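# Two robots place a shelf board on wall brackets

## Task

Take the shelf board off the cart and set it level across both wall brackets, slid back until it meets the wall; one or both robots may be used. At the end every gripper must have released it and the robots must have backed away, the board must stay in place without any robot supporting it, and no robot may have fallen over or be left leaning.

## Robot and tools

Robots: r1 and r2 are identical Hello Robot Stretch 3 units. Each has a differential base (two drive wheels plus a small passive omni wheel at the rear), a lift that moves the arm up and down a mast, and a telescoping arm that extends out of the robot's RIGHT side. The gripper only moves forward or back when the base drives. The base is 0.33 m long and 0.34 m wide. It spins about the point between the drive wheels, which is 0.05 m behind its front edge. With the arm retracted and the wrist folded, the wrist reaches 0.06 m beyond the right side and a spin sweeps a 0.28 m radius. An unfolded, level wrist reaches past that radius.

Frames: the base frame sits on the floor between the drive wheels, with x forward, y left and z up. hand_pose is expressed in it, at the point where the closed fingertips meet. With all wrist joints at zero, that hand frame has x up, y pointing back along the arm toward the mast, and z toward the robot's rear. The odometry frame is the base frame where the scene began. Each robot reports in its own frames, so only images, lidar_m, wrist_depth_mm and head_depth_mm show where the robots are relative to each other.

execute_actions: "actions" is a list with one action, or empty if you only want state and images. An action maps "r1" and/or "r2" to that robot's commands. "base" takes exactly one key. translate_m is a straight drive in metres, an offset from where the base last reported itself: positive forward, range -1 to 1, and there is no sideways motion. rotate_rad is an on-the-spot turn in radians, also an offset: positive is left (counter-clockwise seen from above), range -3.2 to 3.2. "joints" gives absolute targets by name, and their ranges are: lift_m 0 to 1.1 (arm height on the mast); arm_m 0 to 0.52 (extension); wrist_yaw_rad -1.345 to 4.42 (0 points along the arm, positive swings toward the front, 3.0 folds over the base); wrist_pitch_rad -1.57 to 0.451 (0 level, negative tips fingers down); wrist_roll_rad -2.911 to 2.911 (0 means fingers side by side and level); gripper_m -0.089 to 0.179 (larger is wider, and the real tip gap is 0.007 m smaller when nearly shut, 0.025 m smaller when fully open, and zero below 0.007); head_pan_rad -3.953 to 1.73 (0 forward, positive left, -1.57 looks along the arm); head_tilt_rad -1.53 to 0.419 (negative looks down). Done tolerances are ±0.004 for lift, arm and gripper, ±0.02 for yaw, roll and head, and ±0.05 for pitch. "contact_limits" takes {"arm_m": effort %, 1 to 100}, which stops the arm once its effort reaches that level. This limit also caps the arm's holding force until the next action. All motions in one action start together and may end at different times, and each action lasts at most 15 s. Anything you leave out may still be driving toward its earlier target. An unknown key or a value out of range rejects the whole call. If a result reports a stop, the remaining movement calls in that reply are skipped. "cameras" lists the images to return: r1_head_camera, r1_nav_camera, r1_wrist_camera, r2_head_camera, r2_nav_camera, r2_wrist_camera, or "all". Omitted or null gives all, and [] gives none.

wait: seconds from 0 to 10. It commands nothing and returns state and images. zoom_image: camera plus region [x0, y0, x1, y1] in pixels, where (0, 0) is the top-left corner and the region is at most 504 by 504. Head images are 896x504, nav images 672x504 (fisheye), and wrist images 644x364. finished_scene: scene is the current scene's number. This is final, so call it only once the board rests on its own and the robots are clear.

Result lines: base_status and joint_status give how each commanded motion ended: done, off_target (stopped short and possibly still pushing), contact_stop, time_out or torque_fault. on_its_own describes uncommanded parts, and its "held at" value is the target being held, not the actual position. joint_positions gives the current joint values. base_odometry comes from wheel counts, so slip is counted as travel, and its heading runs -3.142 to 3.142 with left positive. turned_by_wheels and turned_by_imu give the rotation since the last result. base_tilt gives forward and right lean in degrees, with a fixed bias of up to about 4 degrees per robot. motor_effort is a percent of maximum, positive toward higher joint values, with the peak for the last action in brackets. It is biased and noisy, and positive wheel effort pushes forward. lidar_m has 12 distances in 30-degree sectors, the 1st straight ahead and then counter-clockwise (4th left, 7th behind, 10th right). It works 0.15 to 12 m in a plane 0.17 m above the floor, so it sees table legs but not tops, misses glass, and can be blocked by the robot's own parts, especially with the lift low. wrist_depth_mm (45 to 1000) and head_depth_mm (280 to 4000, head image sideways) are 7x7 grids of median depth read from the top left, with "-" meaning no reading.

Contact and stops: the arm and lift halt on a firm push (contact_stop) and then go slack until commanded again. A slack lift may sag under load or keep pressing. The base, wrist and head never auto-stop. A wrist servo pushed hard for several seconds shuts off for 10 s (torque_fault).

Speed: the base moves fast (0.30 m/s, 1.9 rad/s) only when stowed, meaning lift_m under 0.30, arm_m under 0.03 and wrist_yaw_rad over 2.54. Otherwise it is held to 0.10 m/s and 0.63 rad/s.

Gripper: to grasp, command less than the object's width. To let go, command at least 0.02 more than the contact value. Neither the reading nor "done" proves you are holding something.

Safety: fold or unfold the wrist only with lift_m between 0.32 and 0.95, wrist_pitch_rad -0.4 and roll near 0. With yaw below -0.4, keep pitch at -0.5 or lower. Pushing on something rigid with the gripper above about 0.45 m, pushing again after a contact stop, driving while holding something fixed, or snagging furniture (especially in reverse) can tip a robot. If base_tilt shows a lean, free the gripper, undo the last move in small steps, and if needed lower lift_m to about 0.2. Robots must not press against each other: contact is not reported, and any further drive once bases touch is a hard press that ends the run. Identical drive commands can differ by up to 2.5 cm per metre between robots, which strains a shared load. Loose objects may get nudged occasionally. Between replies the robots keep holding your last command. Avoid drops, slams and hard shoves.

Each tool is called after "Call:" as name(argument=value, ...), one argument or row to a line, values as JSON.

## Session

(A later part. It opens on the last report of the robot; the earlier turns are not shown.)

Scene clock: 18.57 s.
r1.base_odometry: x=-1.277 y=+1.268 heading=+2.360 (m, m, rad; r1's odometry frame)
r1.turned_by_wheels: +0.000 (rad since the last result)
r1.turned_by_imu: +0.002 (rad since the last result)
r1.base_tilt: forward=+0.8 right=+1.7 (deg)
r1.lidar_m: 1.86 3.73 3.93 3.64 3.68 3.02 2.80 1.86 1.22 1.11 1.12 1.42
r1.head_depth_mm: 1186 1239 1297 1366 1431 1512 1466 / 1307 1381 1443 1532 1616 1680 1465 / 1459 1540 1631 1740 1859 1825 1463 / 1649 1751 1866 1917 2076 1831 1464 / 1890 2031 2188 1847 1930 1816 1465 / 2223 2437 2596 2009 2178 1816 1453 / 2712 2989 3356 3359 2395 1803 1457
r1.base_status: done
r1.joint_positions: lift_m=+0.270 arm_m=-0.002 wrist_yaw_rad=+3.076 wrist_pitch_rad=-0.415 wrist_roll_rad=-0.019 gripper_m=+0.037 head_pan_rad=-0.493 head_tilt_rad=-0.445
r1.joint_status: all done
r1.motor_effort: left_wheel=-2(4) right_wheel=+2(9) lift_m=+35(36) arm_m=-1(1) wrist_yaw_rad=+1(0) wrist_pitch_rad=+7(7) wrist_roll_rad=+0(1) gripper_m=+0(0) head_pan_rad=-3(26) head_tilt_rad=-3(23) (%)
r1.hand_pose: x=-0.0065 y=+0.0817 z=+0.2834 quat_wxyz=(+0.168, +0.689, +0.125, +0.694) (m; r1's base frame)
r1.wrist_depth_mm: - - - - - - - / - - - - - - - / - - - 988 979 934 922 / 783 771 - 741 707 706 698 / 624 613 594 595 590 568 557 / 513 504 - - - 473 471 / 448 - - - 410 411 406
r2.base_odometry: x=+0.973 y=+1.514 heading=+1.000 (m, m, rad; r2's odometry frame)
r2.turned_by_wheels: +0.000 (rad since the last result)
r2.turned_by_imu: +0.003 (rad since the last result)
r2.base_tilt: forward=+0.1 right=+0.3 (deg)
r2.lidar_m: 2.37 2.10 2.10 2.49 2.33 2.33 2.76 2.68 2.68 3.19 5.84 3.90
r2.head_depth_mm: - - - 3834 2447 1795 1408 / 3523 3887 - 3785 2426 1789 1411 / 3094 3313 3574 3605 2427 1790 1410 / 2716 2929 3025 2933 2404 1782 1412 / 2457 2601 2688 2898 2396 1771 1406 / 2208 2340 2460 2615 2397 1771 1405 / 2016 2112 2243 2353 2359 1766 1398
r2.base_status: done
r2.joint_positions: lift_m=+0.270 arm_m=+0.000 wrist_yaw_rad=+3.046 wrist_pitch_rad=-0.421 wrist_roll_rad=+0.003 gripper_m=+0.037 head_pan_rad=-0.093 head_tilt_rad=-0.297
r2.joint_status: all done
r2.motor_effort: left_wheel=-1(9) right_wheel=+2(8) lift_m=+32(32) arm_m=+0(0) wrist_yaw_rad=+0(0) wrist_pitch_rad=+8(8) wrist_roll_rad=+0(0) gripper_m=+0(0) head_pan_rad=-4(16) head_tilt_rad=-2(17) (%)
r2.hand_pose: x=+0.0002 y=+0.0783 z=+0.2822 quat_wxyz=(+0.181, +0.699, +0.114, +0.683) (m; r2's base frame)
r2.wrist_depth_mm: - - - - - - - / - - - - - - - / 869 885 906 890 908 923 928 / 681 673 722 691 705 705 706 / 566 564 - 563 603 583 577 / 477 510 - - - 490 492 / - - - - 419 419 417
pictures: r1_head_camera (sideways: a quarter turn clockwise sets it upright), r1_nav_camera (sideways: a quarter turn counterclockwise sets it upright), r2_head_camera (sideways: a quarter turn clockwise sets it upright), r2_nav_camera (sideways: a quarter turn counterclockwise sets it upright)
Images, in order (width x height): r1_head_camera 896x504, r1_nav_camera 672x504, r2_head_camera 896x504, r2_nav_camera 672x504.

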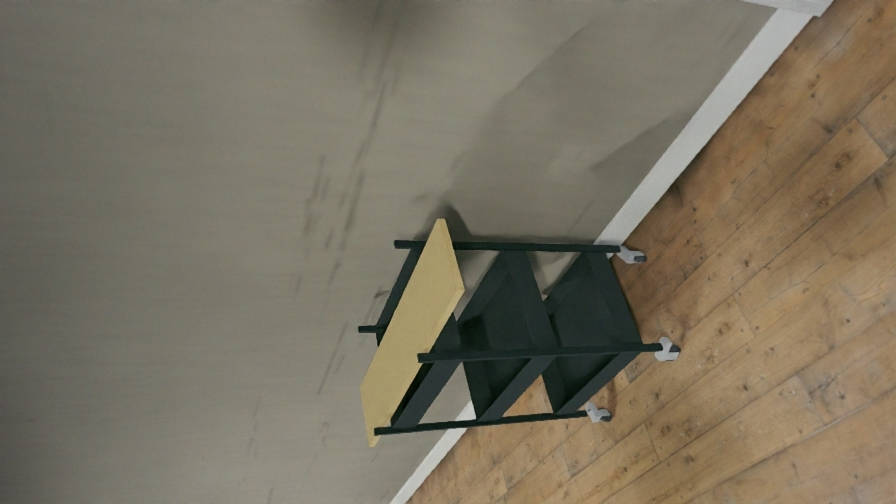

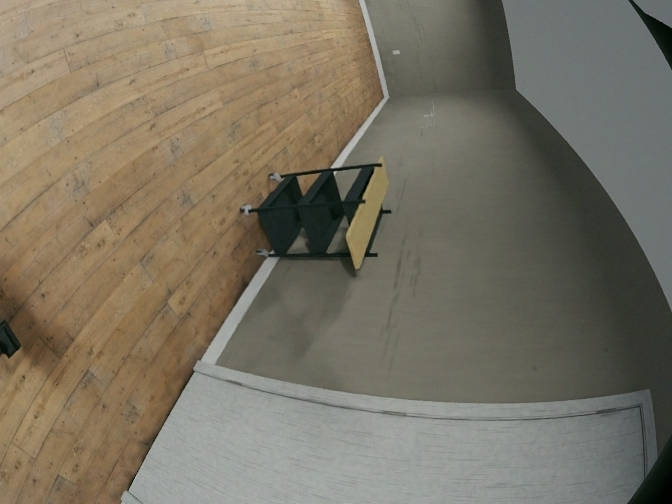

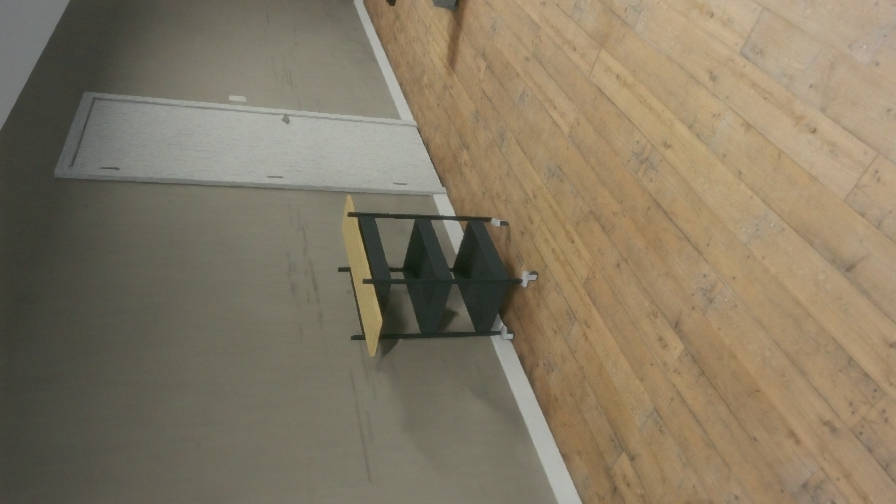

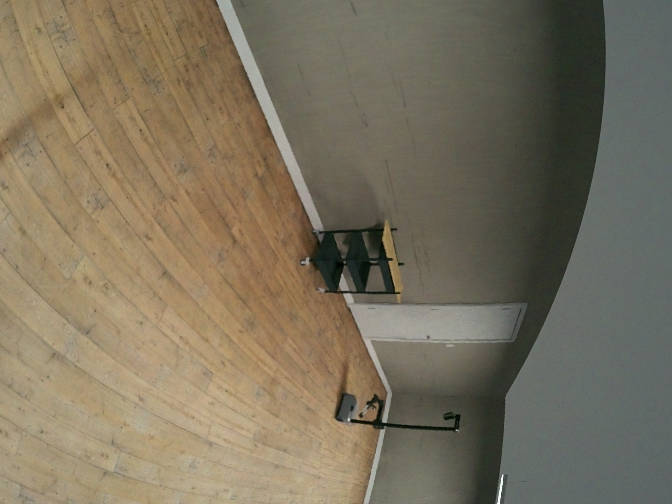

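Call:
execute_actions(
  actions=[
    {"r1": {"base": {"translate_m": 1.0}, "joints": {"head_pan_rad": -1.0, "head_tilt_rad": -0.6}}, "r2": {"base": {"rotate_rad": -0.12}, "joints": {"head_pan_rad": 0.1, "head_tilt_rad": -0.4}}},
  ],
  cameras=["r1_head_camera", "r2_head_camera"],
)

Call:
execute_actions(
  actions=[
    {"r1": {"base": {"rotate_rad": 0.15}, "joints": {"lift_m": 0.55}}, "r2": {"base": {"translate_m": 1.0}}},
  ],
  cameras=["r1_head_camera", "r2_head_camera", "r1_nav_camera", "r2_nav_camera"],
)

Scene clock: 26.07 s.
r1.base_odometry: x=-1.987 y=+1.973 heading=+2.360 (m, m, rad; r1's odometry frame)
r1.turned_by_wheels: +0.000 (rad since the last result)
r1.turned_by_imu: +0.003 (rad since the last result)
r1.base_tilt: forward=+0.7 right=+1.6 (deg)
r1.lidar_m: 2.62 2.84 4.10 3.77 3.80 4.08 3.78 1.58 1.05 1.00 0.68 0.74
r1.head_depth_mm: 815 879 951 1043 1149 1287 1323 / 849 917 1001 1099 1215 1375 1321 / 882 958 1050 1140 891 1452 1312 / 922 1003 1107 1150 922 1411 1318 / 964 1056 1166 1181 899 1117 1229 / 1009 1113 1243 1082 927 1185 1258 / 1064 1179 1316 1082 1215 1328 1307
r1.base_status: done
r1.joint_positions: lift_m=+0.270 arm_m=-0.002 wrist_yaw_rad=+3.076 wrist_pitch_rad=-0.415 wrist_roll_rad=-0.019 gripper_m=+0.037 head_pan_rad=-0.993 head_tilt_rad=-0.593
r1.joint_status: all done
r1.motor_effort: left_wheel=-1(5) right_wheel=+2(9) lift_m=+36(36) arm_m=-1(1) wrist_yaw_rad=+0(0) wrist_pitch_rad=+7(7) wrist_roll_rad=+1(1) gripper_m=+0(0) head_pan_rad=-3(33) head_tilt_rad=-3(18) (%)
r1.hand_pose: x=-0.0065 y=+0.0817 z=+0.2834 quat_wxyz=(+0.168, +0.689, +0.125, +0.694) (m; r1's base frame)
r1.wrist_depth_mm: - - - - - - - / - - - - - - - / - - - 972 942 926 902 / 795 762 - 735 719 709 695 / 624 610 592 587 598 565 559 / 513 512 - - - 477 470 / 442 - - - 413 409 405
r2.base_odometry: x=+0.973 y=+1.514 heading=+0.880 (m, m, rad; r2's odometry frame)
r2.turned_by_wheels: -0.120 (rad since the last result)
r2.turned_by_imu: -0.118 (rad since the last result)
r2.base_tilt: forward=+0.1 right=+0.4 (deg)
r2.lidar_m: 2.49 2.10 2.09 2.33 2.34 2.33 2.59 2.69 2.68 2.98 4.77 2.84
r2.head_depth_mm: 3572 - - 2812 2114 1625 1320 / 3133 3416 3874 3012 2097 1619 1319 / 2789 3051 3269 2910 2104 1613 1316 / 2500 2719 2777 2812 2074 1608 1307 / 2276 2437 2667 2756 2087 1613 1305 / 2081 2221 2394 2550 2074 1601 1303 / 1911 2041 2178 2347 2070 1593 1301
r2.base_status: done
r2.joint_positions: lift_m=+0.270 arm_m=+0.000 wrist_yaw_rad=+3.046 wrist_pitch_rad=-0.421 wrist_roll_rad=+0.003 gripper_m=+0.037 head_pan_rad=+0.093 head_tilt_rad=-0.395
r2.joint_status: all done
r2.motor_effort: left_wheel=+2(10) right_wheel=+0(4) lift_m=+32(31) arm_m=+0(0) wrist_yaw_rad=+0(0) wrist_pitch_rad=+8(8) wrist_roll_rad=+0(0) gripper_m=-1(0) head_pan_rad=+2(19) head_tilt_rad=-4(18) (%)
r2.hand_pose: x=+0.0002 y=+0.0783 z=+0.2822 quat_wxyz=(+0.181, +0.699, +0.114, +0.683) (m; r2's base frame)
r2.wrist_depth_mm: - - - - - - - / - - - - - - - / 870 891 904 901 897 915 927 / 691 686 708 696 703 718 711 / 558 564 - 573 594 583 588 / 475 511 - - - 489 494 / - - - - 416 423 424
pictures: r1_head_camera (sideways: a quarter turn clockwise sets it upright), r2_head_camera (sideways: a quarter turn clockwise sets it upright)
Images, in order (width x height): r1_head_camera 896x504, r2_head_camera 896x504.

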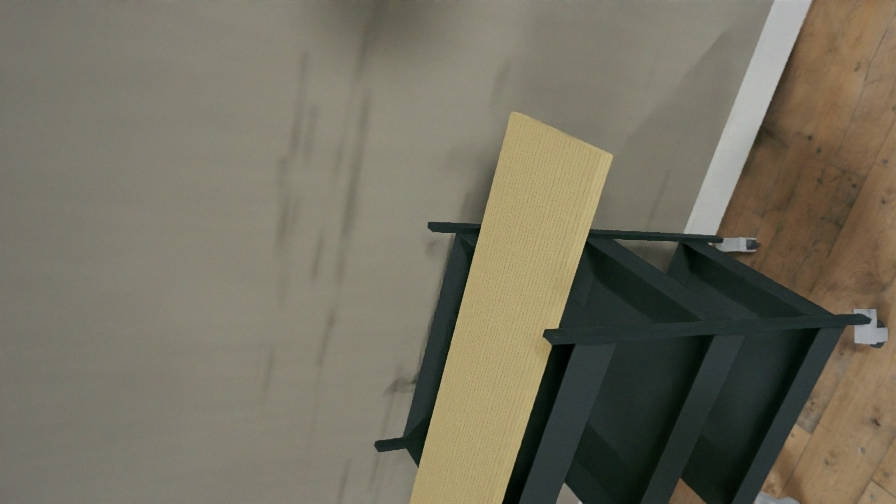

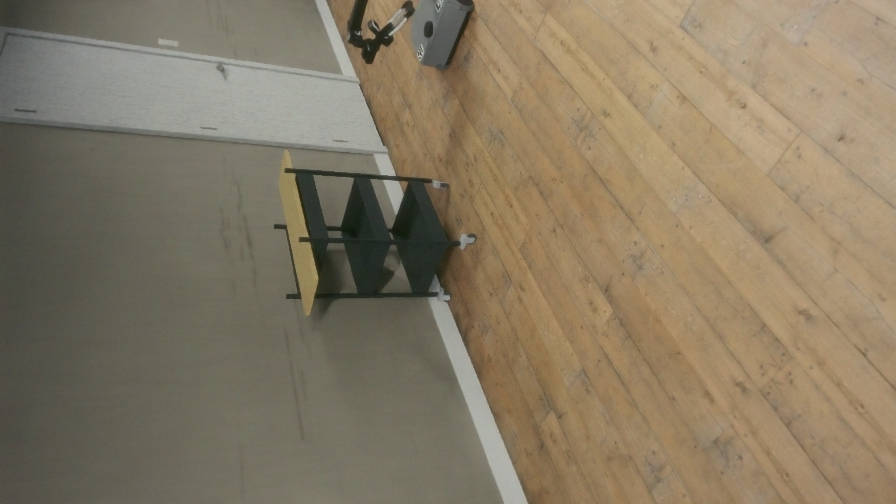

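Scene clock: 31.10 s.
r1.base_odometry: x=-1.987 y=+1.973 heading=+2.510 (m, m, rad; r1's odometry frame)
r1.turned_by_wheels: +0.150 (rad since the last result)
r1.turned_by_imu: +0.147 (rad since the last result)
r1.base_tilt: forward=+0.8 right=+1.7 (deg)
r1.lidar_m: 1.91 5.21 3.91 3.76 3.94 3.92 3.63 1.36 1.03 0.99 0.68 0.85
r1.head_depth_mm: 849 910 983 1070 1129 1303 1322 / 898 968 1048 1131 862 1416 1318 / 950 1027 1123 1160 923 1416 1309 / 1008 1099 1210 1187 918 1151 1231 / 1076 1181 1308 1091 1066 1184 1268 / 1152 1276 1424 1103 1262 1387 1308 / 1243 1383 1556 1133 1872 1523 1305
r1.base_status: done
r1.joint_positions: lift_m=+0.550 arm_m=-0.002 wrist_yaw_rad=+3.076 wrist_pitch_rad=-0.416 wrist_roll_rad=-0.019 gripper_m=+0.037 head_pan_rad=-0.993 head_tilt_rad=-0.593
r1.joint_status: all done
r1.motor_effort: left_wheel=-1(6) right_wheel=+2(9) lift_m=+44(46) arm_m=-1(1) wrist_yaw_rad=+0(0) wrist_pitch_rad=+7(7) wrist_roll_rad=+1(1) gripper_m=+0(0) head_pan_rad=-4(3) head_tilt_rad=-4(4) (%)
r1.hand_pose: x=-0.0065 y=+0.0816 z=+0.5631 quat_wxyz=(+0.168, +0.689, +0.125, +0.694) (m; r1's base frame)
r1.wrist_depth_mm: - - - - - - - / - - - - - - - / - - - - - - - / - - - - - - - / - - - - - 972 951 / 874 853 861 832 - 813 799 / 742 730 723 720 700 691 695
r2.base_odometry: x=+1.610 y=+2.285 heading=+0.880 (m, m, rad; r2's odometry frame)
r2.turned_by_wheels: +0.000 (rad since the last result)
r2.turned_by_imu: +0.004 (rad since the last result)
r2.base_tilt: forward=+0.1 right=+0.5 (deg)
r2.lidar_m: 1.48 1.45 1.44 1.60 2.58 3.10 3.47 3.35 3.33 3.74 5.69 1.91
r2.head_depth_mm: 2419 2739 3121 3000 2111 1619 1317 / 2135 2354 2648 2813 2083 1617 1311 / 1907 2090 2188 2045 1993 1608 1310 / 1717 1860 1956 1731 1960 1607 1305 / 1553 1669 1787 1921 1987 1603 1305 / 1421 1519 1632 1771 1883 1599 1303 / 1316 1400 1494 1594 1725 1595 1298
r2.base_status: done
r2.joint_positions: lift_m=+0.270 arm_m=+0.000 wrist_yaw_rad=+3.046 wrist_pitch_rad=-0.420 wrist_roll_rad=+0.003 gripper_m=+0.037 head_pan_rad=+0.093 head_tilt_rad=-0.396
r2.joint_status: not commanded
r2.motor_effort: left_wheel=+2(10) right_wheel=+0(4) lift_m=+32(32) arm_m=+0(1) wrist_yaw_rad=+0(0) wrist_pitch_rad=+8(8) wrist_roll_rad=+0(0) gripper_m=+0(0) head_pan_rad=+3(2) head_tilt_rad=-3(4) (%)
r2.hand_pose: x=+0.0002 y=+0.0784 z=+0.2822 quat_wxyz=(+0.181, +0.699, +0.114, +0.683) (m; r2's base frame)
r2.wrist_depth_mm: - - - - - - - / - - - - - - - / 888 885 891 916 902 939 921 / 682 690 704 713 708 696 709 / 561 569 - 576 606 578 574 / 477 503 - - - 486 488 / - - - - 420 419 422
pictures: r1_head_camera (sideways: a quarter turn clockwise sets it upright), r1_nav_camera (sideways: a quarter turn counterclockwise sets it upright), r2_head_camera (sideways: a quarter turn clockwise sets it upright), r2_nav_camera (sideways: a quarter turn counterclockwise sets it upright)
Images, in order (width x height): r1_head_camera 896x504, r1_nav_camera 672x504, r2_head_camera 896x504, r2_nav_camera 672x504.

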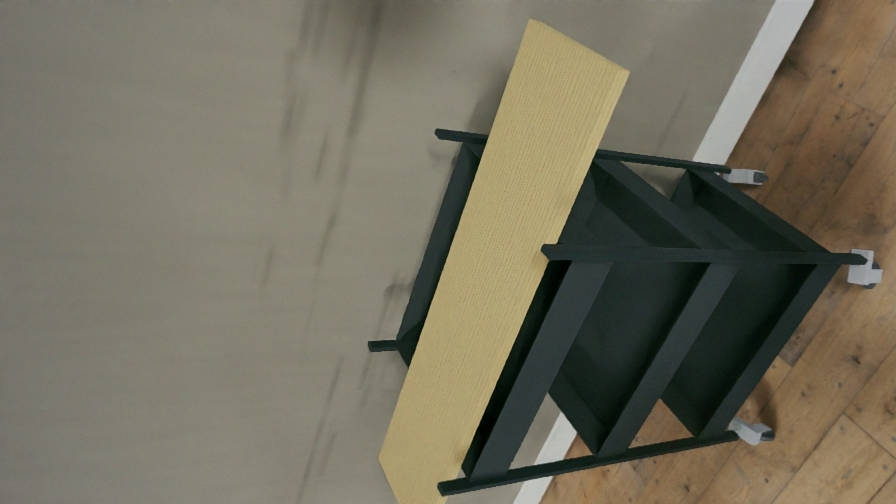

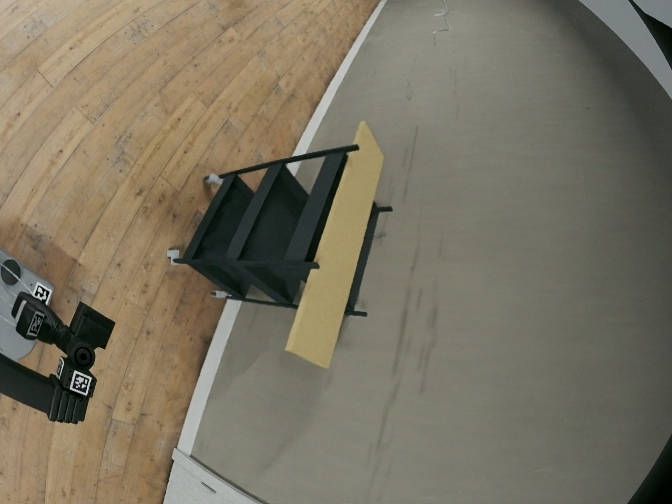

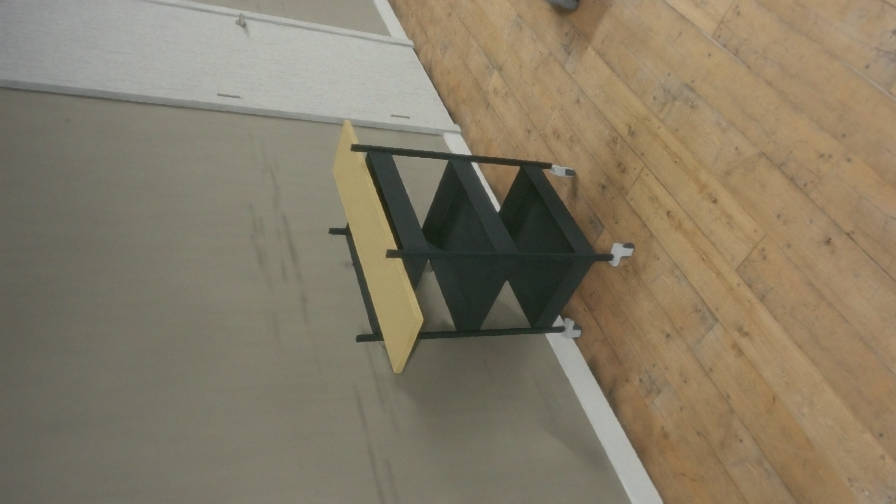

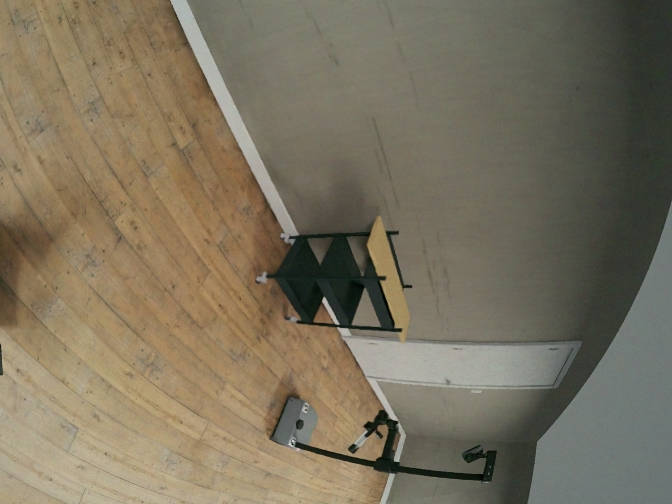

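Call:
execute_actions(
  actions=[
    {"r1": {"base": {"translate_m": 0.15}, "joints": {"wrist_yaw_rad": 0.0, "gripper_m": 0.12, "head_pan_rad": -1.4, "head_tilt_rad": -0.75}}, "r2": {"base": {"translate_m": 0.68}}},
  ],
  cameras=["r1_head_camera", "r2_head_camera", "r1_wrist_camera", "r2_nav_camera"],
)

Scene clock: 35.73 s.
r1.base_odometry: x=-2.108 y=+2.061 heading=+2.510 (m, m, rad; r1's odometry frame)
r1.turned_by_wheels: +0.000 (rad since the last result)
r1.turned_by_imu: +0.001 (rad since the last result)
r1.base_tilt: forward=+0.9 right=+1.8 (deg)
r1.lidar_m: 1.19 5.01 3.88 3.76 3.94 4.07 3.66 1.36 1.03 0.86 0.62 0.85
r1.head_depth_mm: 817 908 1021 1162 1358 1423 1224 / 831 924 1043 1194 1397 1422 1219 / 843 944 1069 905 1439 1421 1245 / 861 963 1090 900 1486 1414 1214 / 878 983 1095 897 1187 1321 1216 / 893 1003 1110 897 1097 1261 1209 / 912 1029 1128 893 1121 1317 1206
r1.base_status: done
r1.joint_positions: lift_m=+0.550 arm_m=-0.002 wrist_yaw_rad=+0.002 wrist_pitch_rad=-0.416 wrist_roll_rad=-0.019 gripper_m=+0.120 head_pan_rad=-1.393 head_tilt_rad=-0.741
r1.joint_status: all done
r1.motor_effort: left_wheel=-1(2) right_wheel=+2(7) lift_m=+44(44) arm_m=-1(1) wrist_yaw_rad=-2(3) wrist_pitch_rad=+7(7) wrist_roll_rad=+1(1) gripper_m=+0(81) head_pan_rad=-4(30) head_tilt_rad=-4(20) (%)
r1.hand_pose: x=-0.0211 y=-0.3673 z=+0.5631 quat_wxyz=(+0.699, +0.148, -0.685, -0.144) (m; r1's base frame)
r1.wrist_depth_mm: 691 691 691 680 664 656 645 / 759 734 750 731 729 722 695 / 708 693 775 806 800 796 747 / 561 454 885 921 866 867 823 / 773 779 863 947 924 914 901 / 696 693 846 840 824 - 809 / 680 691 726 719 706 687 689
r2.base_odometry: x=+2.043 y=+2.809 heading=+0.880 (m, m, rad; r2's odometry frame)
r2.turned_by_wheels: +0.000 (rad since the last result)
r2.turned_by_imu: +0.003 (rad since the last result)
r2.base_tilt: forward=+0.3 right=+0.5 (deg)
r2.lidar_m: 0.80 1.00 1.00 1.11 1.79 3.60 4.01 3.80 3.77 4.21 1.29 1.19
r2.head_depth_mm: 1664 1862 2131 2500 2117 1624 1316 / 1471 1636 1828 1993 2020 1615 1312 / 1307 1425 1583 1280 1342 1472 1311 / 1172 1272 1388 1326 1025 1241 1241 / 1066 1147 1242 1289 1018 1314 1271 / 976 1044 1123 1200 928 1409 1302 / 897 954 1023 1096 1158 1292 1298
r2.base_status: done
r2.joint_positions: lift_m=+0.270 arm_m=+0.000 wrist_yaw_rad=+3.046 wrist_pitch_rad=-0.420 wrist_roll_rad=+0.003 gripper_m=+0.037 head_pan_rad=+0.093 head_tilt_rad=-0.396
r2.joint_status: not commanded
r2.motor_effort: left_wheel=+2(10) right_wheel=-1(4) lift_m=+32(32) arm_m=+0(1) wrist_yaw_rad=+0(0) wrist_pitch_rad=+8(8) wrist_roll_rad=+0(0) gripper_m=+0(0) head_pan_rad=+2(2) head_tilt_rad=-3(3) (%)
r2.hand_pose: x=+0.0002 y=+0.0784 z=+0.2822 quat_wxyz=(+0.181, +0.699, +0.114, +0.683) (m; r2's base frame)
r2.wrist_depth_mm: - - - - - 870 755 / - - - - - 926 809 / 886 909 915 914 898 899 836 / 687 685 722 689 706 714 715 / 562 575 - 576 587 579 573 / 473 510 - - - 491 484 / - - - - 421 419 421
pictures: r1_head_camera (sideways: a quarter turn clockwise sets it upright), r1_wrist_camera, r2_head_camera (sideways: a quarter turn clockwise sets it upright), r2_nav_camera (sideways: a quarter turn counterclockwise sets it upright)
Images, in order (width x height): r1_head_camera 896x504, r1_wrist_camera 644x364, r2_head_camera 896x504, r2_nav_camera 672x504.

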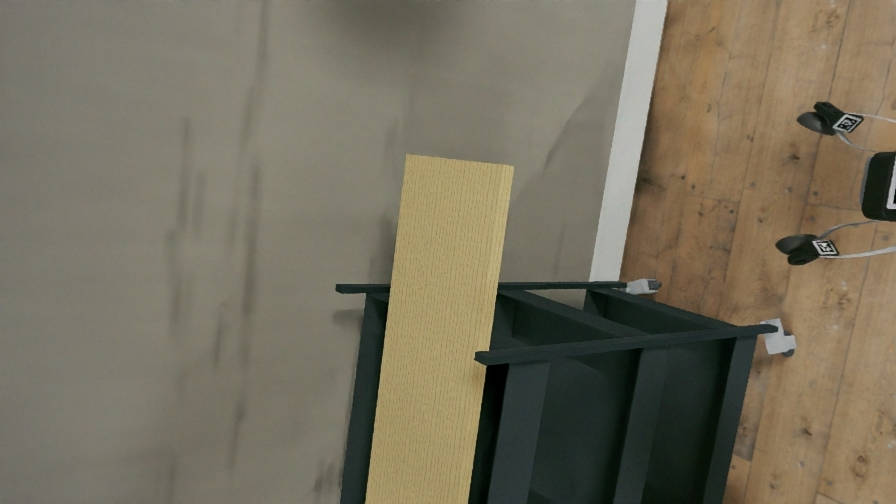

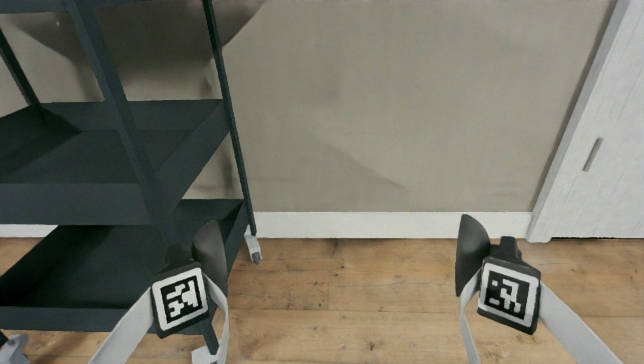

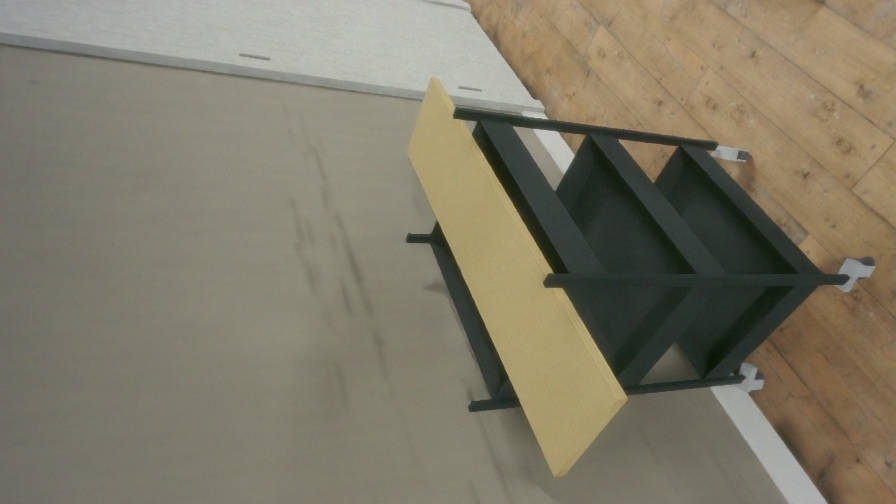

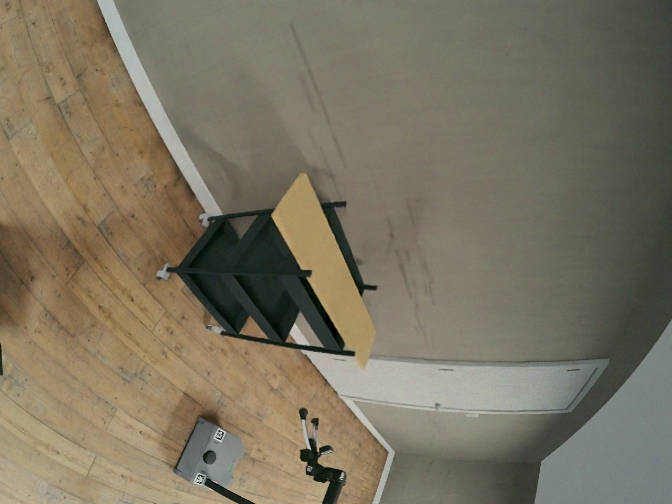

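Call:
execute_actions(
  actions=[
    {"r1": {"base": {"translate_m": 0.08}, "joints": {"wrist_pitch_rad": 0.0, "wrist_roll_rad": 1.57, "lift_m": 0.595, "gripper_m": 0.1}}, "r2": {"base": {"rotate_rad": 2.39}, "joints": {"head_pan_rad": -1.57, "head_tilt_rad": -0.6}}},
  ],
  cameras=["r1_head_camera", "r2_head_camera", "r1_wrist_camera", "r2_nav_camera"],
)

Scene clock: 39.20 s.
r1.base_odometry: x=-2.173 y=+2.109 heading=+2.509 (m, m, rad; r1's odometry frame)
r1.turned_by_wheels: +0.000 (rad since the last result)
r1.turned_by_imu: +0.000 (rad since the last result)
r1.base_tilt: forward=+0.7 right=+1.8 (deg)
r1.lidar_m: 1.08 4.94 3.90 3.77 3.94 4.16 3.68 1.36 1.03 0.59 0.61 1.44
r1.head_depth_mm: 817 908 1022 1162 1363 1420 1226 / 832 926 1049 1115 1406 1419 1219 / 845 943 1066 872 1441 1423 1240 / 862 966 1071 872 1391 1375 1220 / 877 983 1099 896 1100 1209 1213 / 895 1005 1109 895 1095 1261 1212 / 914 1028 1126 891 1122 1287 1215
r1.base_status: done
r1.joint_positions: lift_m=+0.595 arm_m=-0.002 wrist_yaw_rad=+0.001 wrist_pitch_rad=-0.021 wrist_roll_rad=+1.566 gripper_m=+0.100 head_pan_rad=-1.393 head_tilt_rad=-0.741
r1.joint_status: all done
r1.motor_effort: left_wheel=-1(2) right_wheel=+2(8) lift_m=+45(46) arm_m=+0(1) wrist_yaw_rad=-1(2) wrist_pitch_rad=+9(8) wrist_roll_rad=+2(4) gripper_m=+0(74) head_pan_rad=-3(3) head_tilt_rad=-6(5) (%)
r1.hand_pose: x=-0.0210 y=-0.3983 z=+0.7037 quat_wxyz=(+0.003, +0.001, -1.000, -0.011) (m; r1's base frame)
r1.wrist_depth_mm: 698 708 701 698 709 702 703 / 711 714 721 724 723 721 724 / 747 742 746 745 751 744 731 / 757 757 768 768 766 765 757 / 790 787 781 675 787 804 683 / 810 802 807 461 827 463 647 / 829 835 833 379 837 586 600
r2.base_odometry: x=+2.043 y=+2.809 heading=-3.013 (m, m, rad; r2's odometry frame)
r2.turned_by_wheels: +2.390 (rad since the last result)
r2.turned_by_imu: +2.392 (rad since the last result)
r2.base_tilt: forward=+0.1 right=+0.4 (deg)
r2.lidar_m: 3.25 3.69 3.97 3.76 3.88 5.12 1.11 0.88 0.80 1.00 1.02 1.35
r2.head_depth_mm: 832 932 1062 1146 1417 1355 1182 / 826 922 1051 1219 1448 1386 1179 / 818 914 1036 1206 1430 1387 1182 / 815 906 1029 1191 1408 1382 1173 / 808 902 1024 1175 1385 1376 1173 / 802 895 1009 1166 1372 1375 1174 / 796 885 1001 1150 1353 1367 1168
r2.base_status: done
r2.joint_positions: lift_m=+0.270 arm_m=+0.000 wrist_yaw_rad=+3.046 wrist_pitch_rad=-0.420 wrist_roll_rad=+0.003 gripper_m=+0.037 head_pan_rad=-1.563 head_tilt_rad=-0.593
r2.joint_status: all done
r2.motor_effort: left_wheel=-1(10) right_wheel=+2(9) lift_m=+32(31) arm_m=+1(0) wrist_yaw_rad=+0(0) wrist_pitch_rad=+8(8) wrist_roll_rad=+0(0) gripper_m=+0(0) head_pan_rad=-4(35) head_tilt_rad=-5(28) (%)
r2.hand_pose: x=+0.0002 y=+0.0783 z=+0.2822 quat_wxyz=(+0.181, +0.699, +0.114, +0.683) (m; r2's base frame)
r2.wrist_depth_mm: - - - - - - - / - - - - - - - / 871 866 908 907 932 934 932 / 693 691 721 698 715 711 726 / 561 566 - 581 604 577 577 / 471 510 - - - 484 487 / - - - - 424 418 421
pictures: r1_head_camera (sideways: a quarter turn clockwise sets it upright), r1_wrist_camera, r2_head_camera (sideways: a quarter turn clockwise sets it upright), r2_nav_camera (sideways: a quarter turn counterclockwise sets it upright)
Images, in order (width x height): r1_head_camera 896x504, r1_wrist_camera 644x364, r2_head_camera 896x504, r2_nav_camera 672x504.

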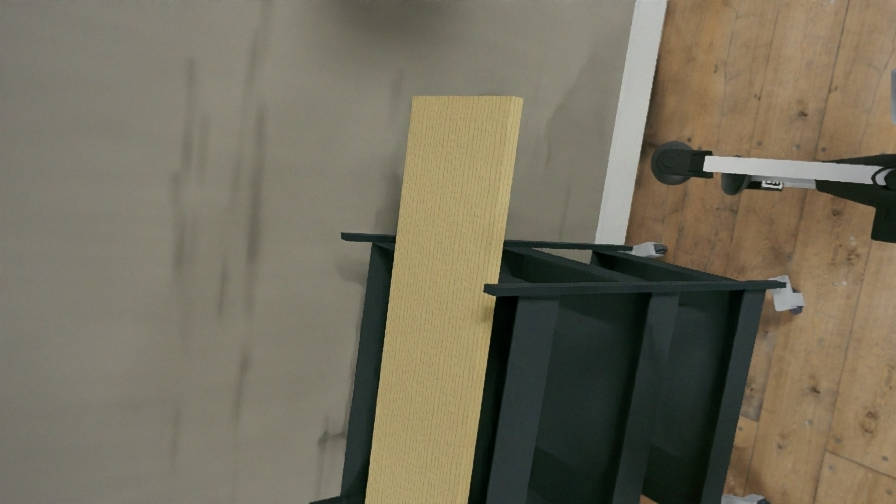

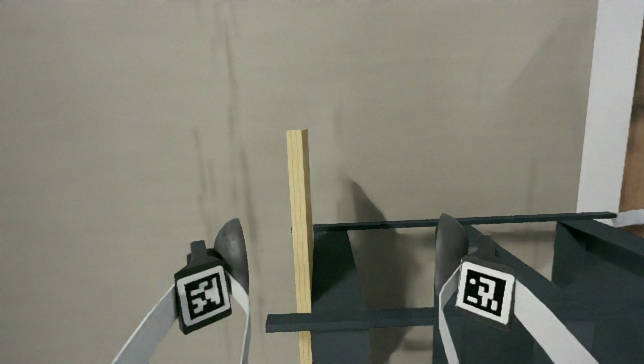

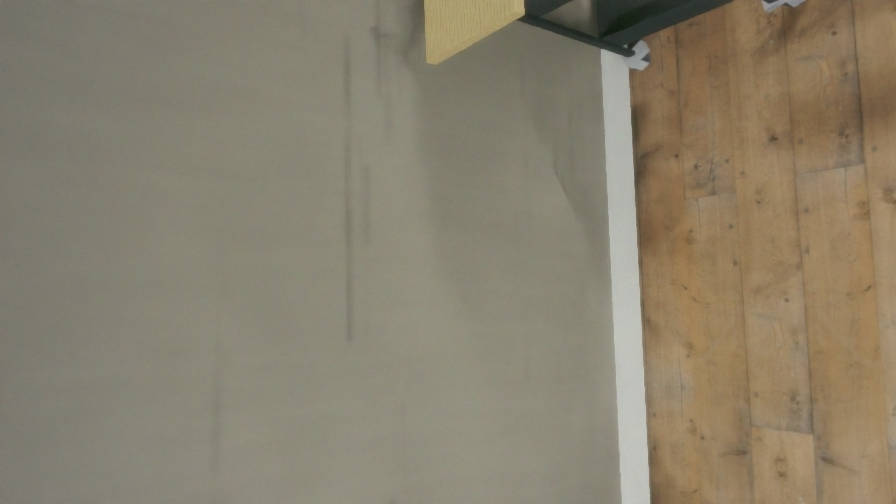

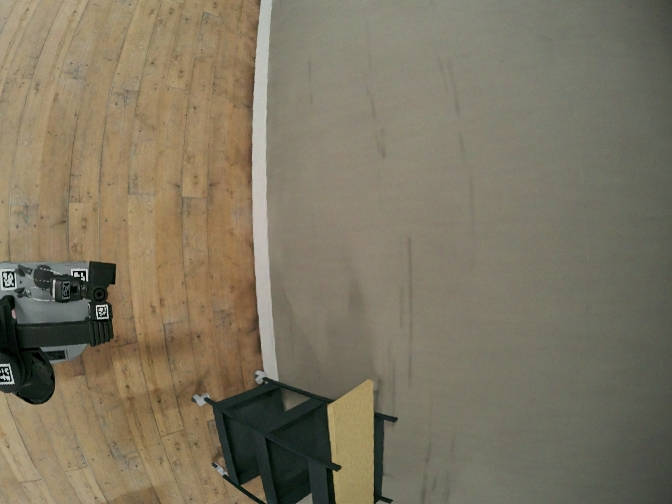

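Call:
execute_actions(
  actions=[
    {"r1": {"joints": {"lift_m": 0.625, "arm_m": 0.15}}, "r2": {"base": {"rotate_rad": 0.07}, "joints": {"lift_m": 0.55}}},
  ],
  cameras=["r1_head_camera", "r2_head_camera", "r1_wrist_camera"],
)

Scene clock: 43.63 s.
r1.base_odometry: x=-2.173 y=+2.109 heading=+2.509 (m, m, rad; r1's odometry frame)
r1.turned_by_wheels: +0.000 (rad since the last result)
r1.turned_by_imu: +0.000 (rad since the last result)
r1.base_tilt: forward=+0.7 right=+1.7 (deg)
r1.lidar_m: 1.07 4.97 3.88 3.76 3.94 4.16 3.66 1.37 1.03 0.60 0.61 1.45
r1.head_depth_mm: 817 907 1016 1166 1353 1460 - / 833 924 1043 1117 1408 1490 - / 847 942 1070 874 1446 - 1179 / 864 963 1074 872 1390 1376 1216 / 879 981 1102 898 1096 1208 1214 / 896 1009 1109 895 1098 1258 1211 / 913 1030 1130 890 1125 1287 1205
r1.base_status: not commanded
r1.joint_positions: lift_m=+0.625 arm_m=+0.150 wrist_yaw_rad=+0.001 wrist_pitch_rad=-0.021 wrist_roll_rad=+1.566 gripper_m=+0.100 head_pan_rad=-1.393 head_tilt_rad=-0.741
r1.joint_status: all done
r1.motor_effort: left_wheel=-1(1) right_wheel=+2(2) lift_m=+45(47) arm_m=+4(6) wrist_yaw_rad=+0(1) wrist_pitch_rad=+9(9) wrist_roll_rad=+2(2) gripper_m=+0(0) head_pan_rad=-3(3) head_tilt_rad=-5(5) (%)
r1.hand_pose: x=-0.0211 y=-0.5504 z=+0.7339 quat_wxyz=(+0.003, +0.001, -1.000, -0.011) (m; r1's base frame)
r1.wrist_depth_mm: 553 564 559 563 568 562 560 / 567 570 574 582 573 578 576 / 593 593 592 593 592 602 599 / 603 601 608 611 615 613 613 / 630 628 620 631 619 622 627 / 642 651 646 481 646 459 567 / 666 682 671 361 660 581 343
r2.base_odometry: x=+2.043 y=+2.809 heading=-2.943 (m, m, rad; r2's odometry frame)
r2.turned_by_wheels: +0.070 (rad since the last result)
r2.turned_by_imu: +0.071 (rad since the last result)
r2.base_tilt: forward=+0.3 right=+0.6 (deg)
r2.lidar_m: 3.60 3.76 3.92 3.78 3.95 5.36 1.11 0.80 0.80 1.00 1.05 1.45
r2.head_depth_mm: 810 906 1030 1164 1374 1398 1185 / 812 906 1031 1188 1399 1391 1178 / 812 906 1029 1185 1400 1384 1177 / 810 905 1027 1179 1400 1378 1177 / 810 906 1025 1181 1400 1378 1171 / 809 906 1027 1183 1398 1373 1166 / 809 906 1026 1186 1392 1370 1161
r2.base_status: done
r2.joint_positions: lift_m=+0.550 arm_m=+0.000 wrist_yaw_rad=+3.046 wrist_pitch_rad=-0.420 wrist_roll_rad=+0.003 gripper_m=+0.037 head_pan_rad=-1.563 head_tilt_rad=-0.593
r2.joint_status: all done
r2.motor_effort: left_wheel=-1(10) right_wheel=+2(7) lift_m=+37(43) arm_m=+0(0) wrist_yaw_rad=+0(0) wrist_pitch_rad=+8(8) wrist_roll_rad=+0(0) gripper_m=+0(0) head_pan_rad=-3(4) head_tilt_rad=-5(5) (%)
r2.hand_pose: x=+0.0002 y=+0.0784 z=+0.5621 quat_wxyz=(+0.181, +0.699, +0.114, +0.683) (m; r2's base frame)
r2.wrist_depth_mm: - - - - - - - / - - - - - - - / - - - - - - - / - - - - - - - / 960 972 - - - 976 - / 822 833 - 831 - 831 845 / 711 713 704 724 734 725 726
pictures: r1_head_camera (sideways: a quarter turn clockwise sets it upright), r1_wrist_camera, r2_head_camera (sideways: a quarter turn clockwise sets it upright)
Images, in order (width x height): r1_head_camera 896x504, r1_wrist_camera 644x364, r2_head_camera 896x504.

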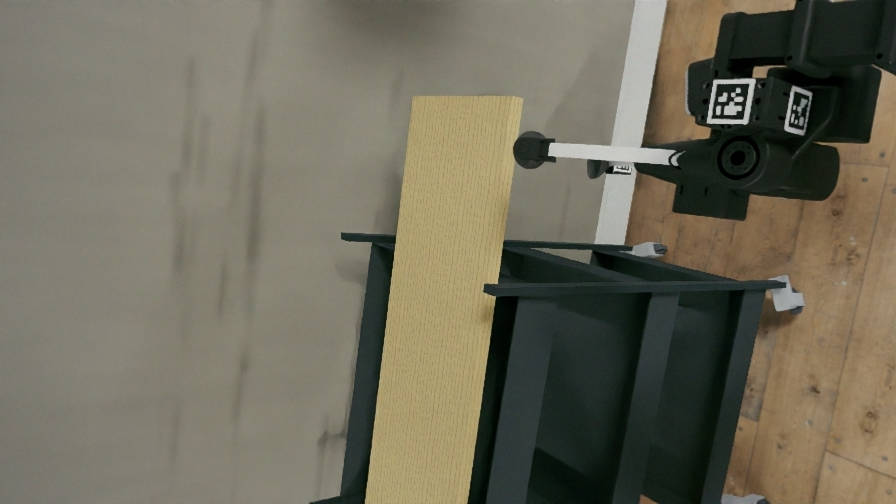

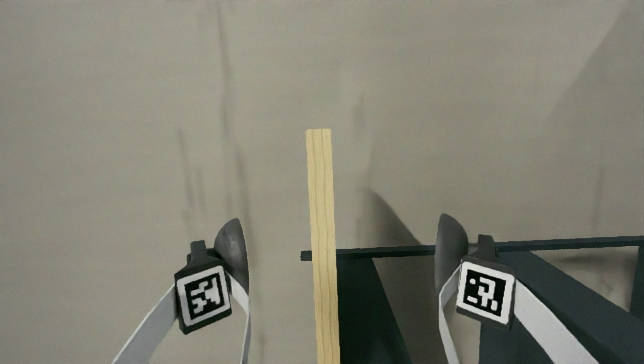

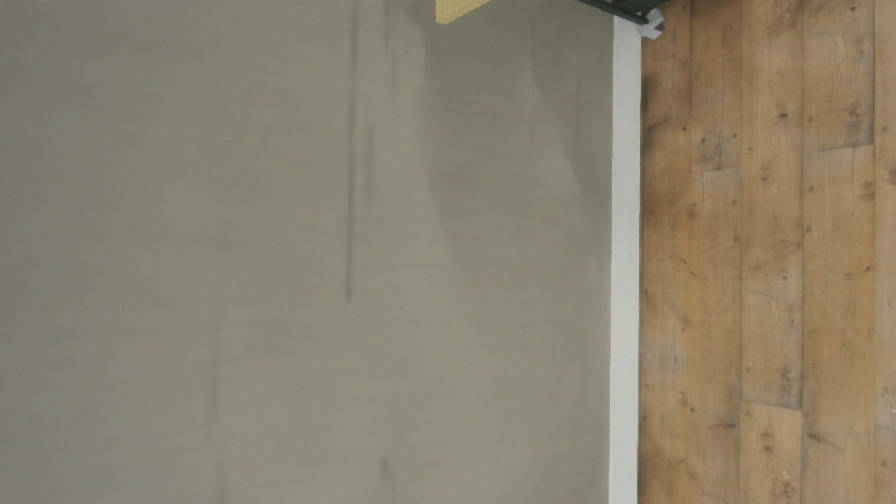

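Call:
execute_actions(
  actions=[
    {"r1": {"joints": {"lift_m": 0.64, "arm_m": 0.31}, "contact_limits": {"arm_m": 15}}, "r2": {"base": {"translate_m": -0.44}, "joints": {"wrist_yaw_rad": 0.0, "gripper_m": 0.1, "head_pan_rad": -1.75, "head_tilt_rad": -0.75}}},
  ],
  cameras=["r1_head_camera", "r2_head_camera", "r1_wrist_camera", "r2_wrist_camera"],
)

Scene clock: 49.60 s.
r1.base_odometry: x=-2.173 y=+2.109 heading=+2.509 (m, m, rad; r1's odometry frame)
r1.turned_by_wheels: +0.000 (rad since the last result)
r1.turned_by_imu: +0.000 (rad since the last result)
r1.base_tilt: forward=+0.5 right=+1.8 (deg)
r1.lidar_m: 0.63 4.96 3.90 3.77 3.91 4.14 3.64 1.37 1.03 0.60 0.61 1.45
r1.head_depth_mm: 818 905 1024 1165 1310 - - / 832 925 1042 1125 - 1391 1222 / 847 943 1069 877 1464 1413 1219 / 861 965 1073 871 1389 1378 1213 / 879 984 1096 899 1096 1232 1212 / 898 1005 1109 895 1095 1266 1215 / 912 1028 1124 890 1123 1283 1211
r1.base_status: not commanded
r1.joint_positions: lift_m=+0.640 arm_m=+0.310 wrist_yaw_rad=+0.001 wrist_pitch_rad=-0.020 wrist_roll_rad=+1.567 gripper_m=+0.100 head_pan_rad=-1.393 head_tilt_rad=-0.741
r1.joint_status: all done
r1.motor_effort: left_wheel=-1(1) right_wheel=+2(2) lift_m=+44(46) arm_m=+5(4) wrist_yaw_rad=+0(0) wrist_pitch_rad=+9(9) wrist_roll_rad=+2(2) gripper_m=+0(1) head_pan_rad=-3(3) head_tilt_rad=-4(4) (%)
r1.contact_limits: arm_m 15 (drawing in: default 34, maximum 55; extending or still: default 46, maximum 75)
r1.hand_pose: x=-0.0211 y=-0.7104 z=+0.7490 quat_wxyz=(+0.003, +0.000, -1.000, -0.011) (m; r1's base frame)
r1.wrist_depth_mm: 406 410 412 412 416 416 415 / 417 420 420 418 423 427 424 / 434 432 433 432 431 441 438 / 444 449 446 441 71 444 454 / 458 462 456 454 73 466 465 / 474 474 478 469 75 481 397 / 491 490 489 483 78 501 391
r2.base_odometry: x=+2.475 y=+2.896 heading=-2.943 (m, m, rad; r2's odometry frame)
r2.turned_by_wheels: +0.000 (rad since the last result)
r2.turned_by_imu: +0.001 (rad since the last result)
r2.base_tilt: forward=+0.1 right=+0.4 (deg)
r2.lidar_m: 4.05 4.22 3.92 3.78 3.96 4.90 0.67 0.79 0.60 0.58 1.03 1.43
r2.head_depth_mm: 891 1031 963 942 1245 1291 1125 / 872 1010 959 849 1211 1291 1144 / 858 986 1033 832 1116 1249 1182 / 842 969 1027 829 1253 1253 - / 826 943 1036 1329 1490 1307 1093 / 811 927 1041 1278 1457 1267 1114 / 797 906 1053 1257 1442 1270 1105
r2.base_status: done
r2.joint_positions: lift_m=+0.550 arm_m=+0.000 wrist_yaw_rad=+0.003 wrist_pitch_rad=-0.420 wrist_roll_rad=+0.003 gripper_m=+0.100 head_pan_rad=-1.743 head_tilt_rad=-0.740
r2.joint_status: all done
r2.motor_effort: left_wheel=-1(6) right_wheel=+2(2) lift_m=+38(37) arm_m=+1(1) wrist_yaw_rad=-2(3) wrist_pitch_rad=+8(8) wrist_roll_rad=+0(0) gripper_m=+0(79) head_pan_rad=-4(19) head_tilt_rad=-7(25) (%)
r2.hand_pose: x=-0.0208 y=-0.3689 z=+0.5621 quat_wxyz=(+0.691, +0.149, -0.692, -0.147) (m; r2's base frame)
r2.wrist_depth_mm: 708 701 708 709 676 691 681 / 774 772 759 757 674 720 707 / 881 841 828 830 640 636 614 / 982 928 953 963 516 410 404 / 977 967 979 938 777 781 699 / 810 845 840 836 648 692 650 / 713 712 713 733 699 583 576
pictures: r1_head_camera (sideways: a quarter turn clockwise sets it upright), r1_wrist_camera, r2_head_camera (sideways: a quarter turn clockwise sets it upright), r2_wrist_camera
Images, in order (width x height): r1_head_camera 896x504, r1_wrist_camera 644x364, r2_head_camera 896x504, r2_wrist_camera 644x364.

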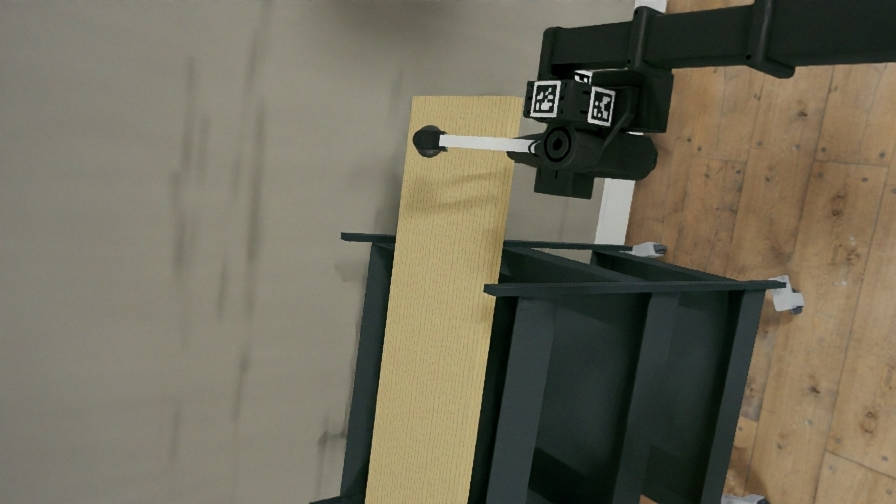

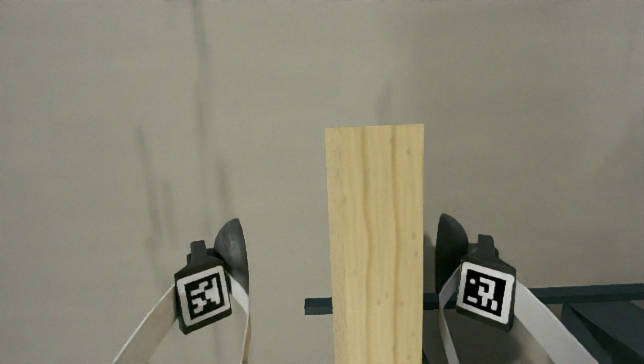

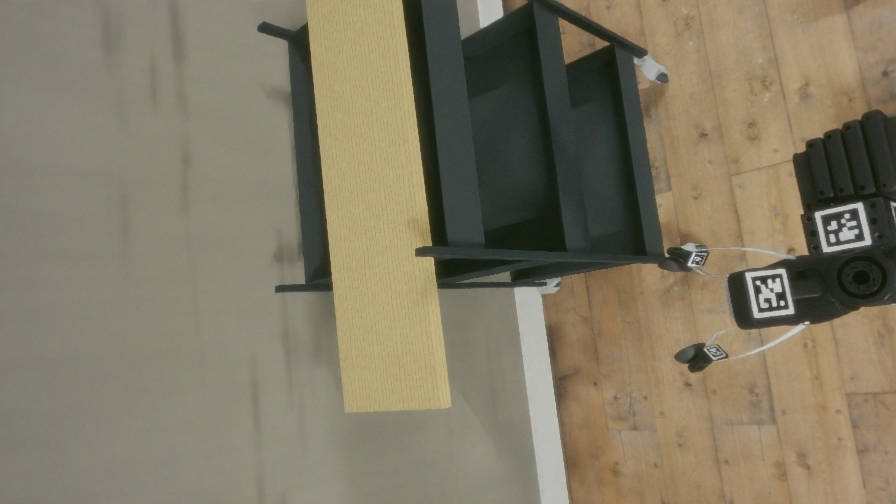

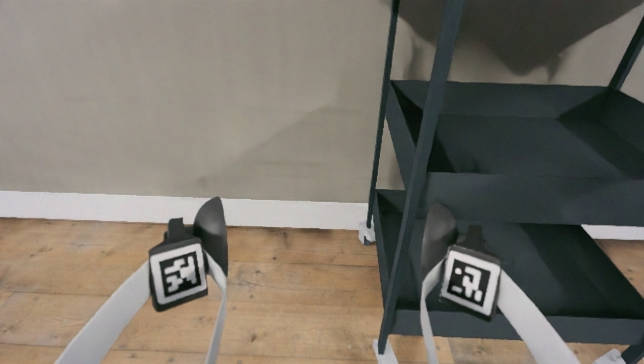

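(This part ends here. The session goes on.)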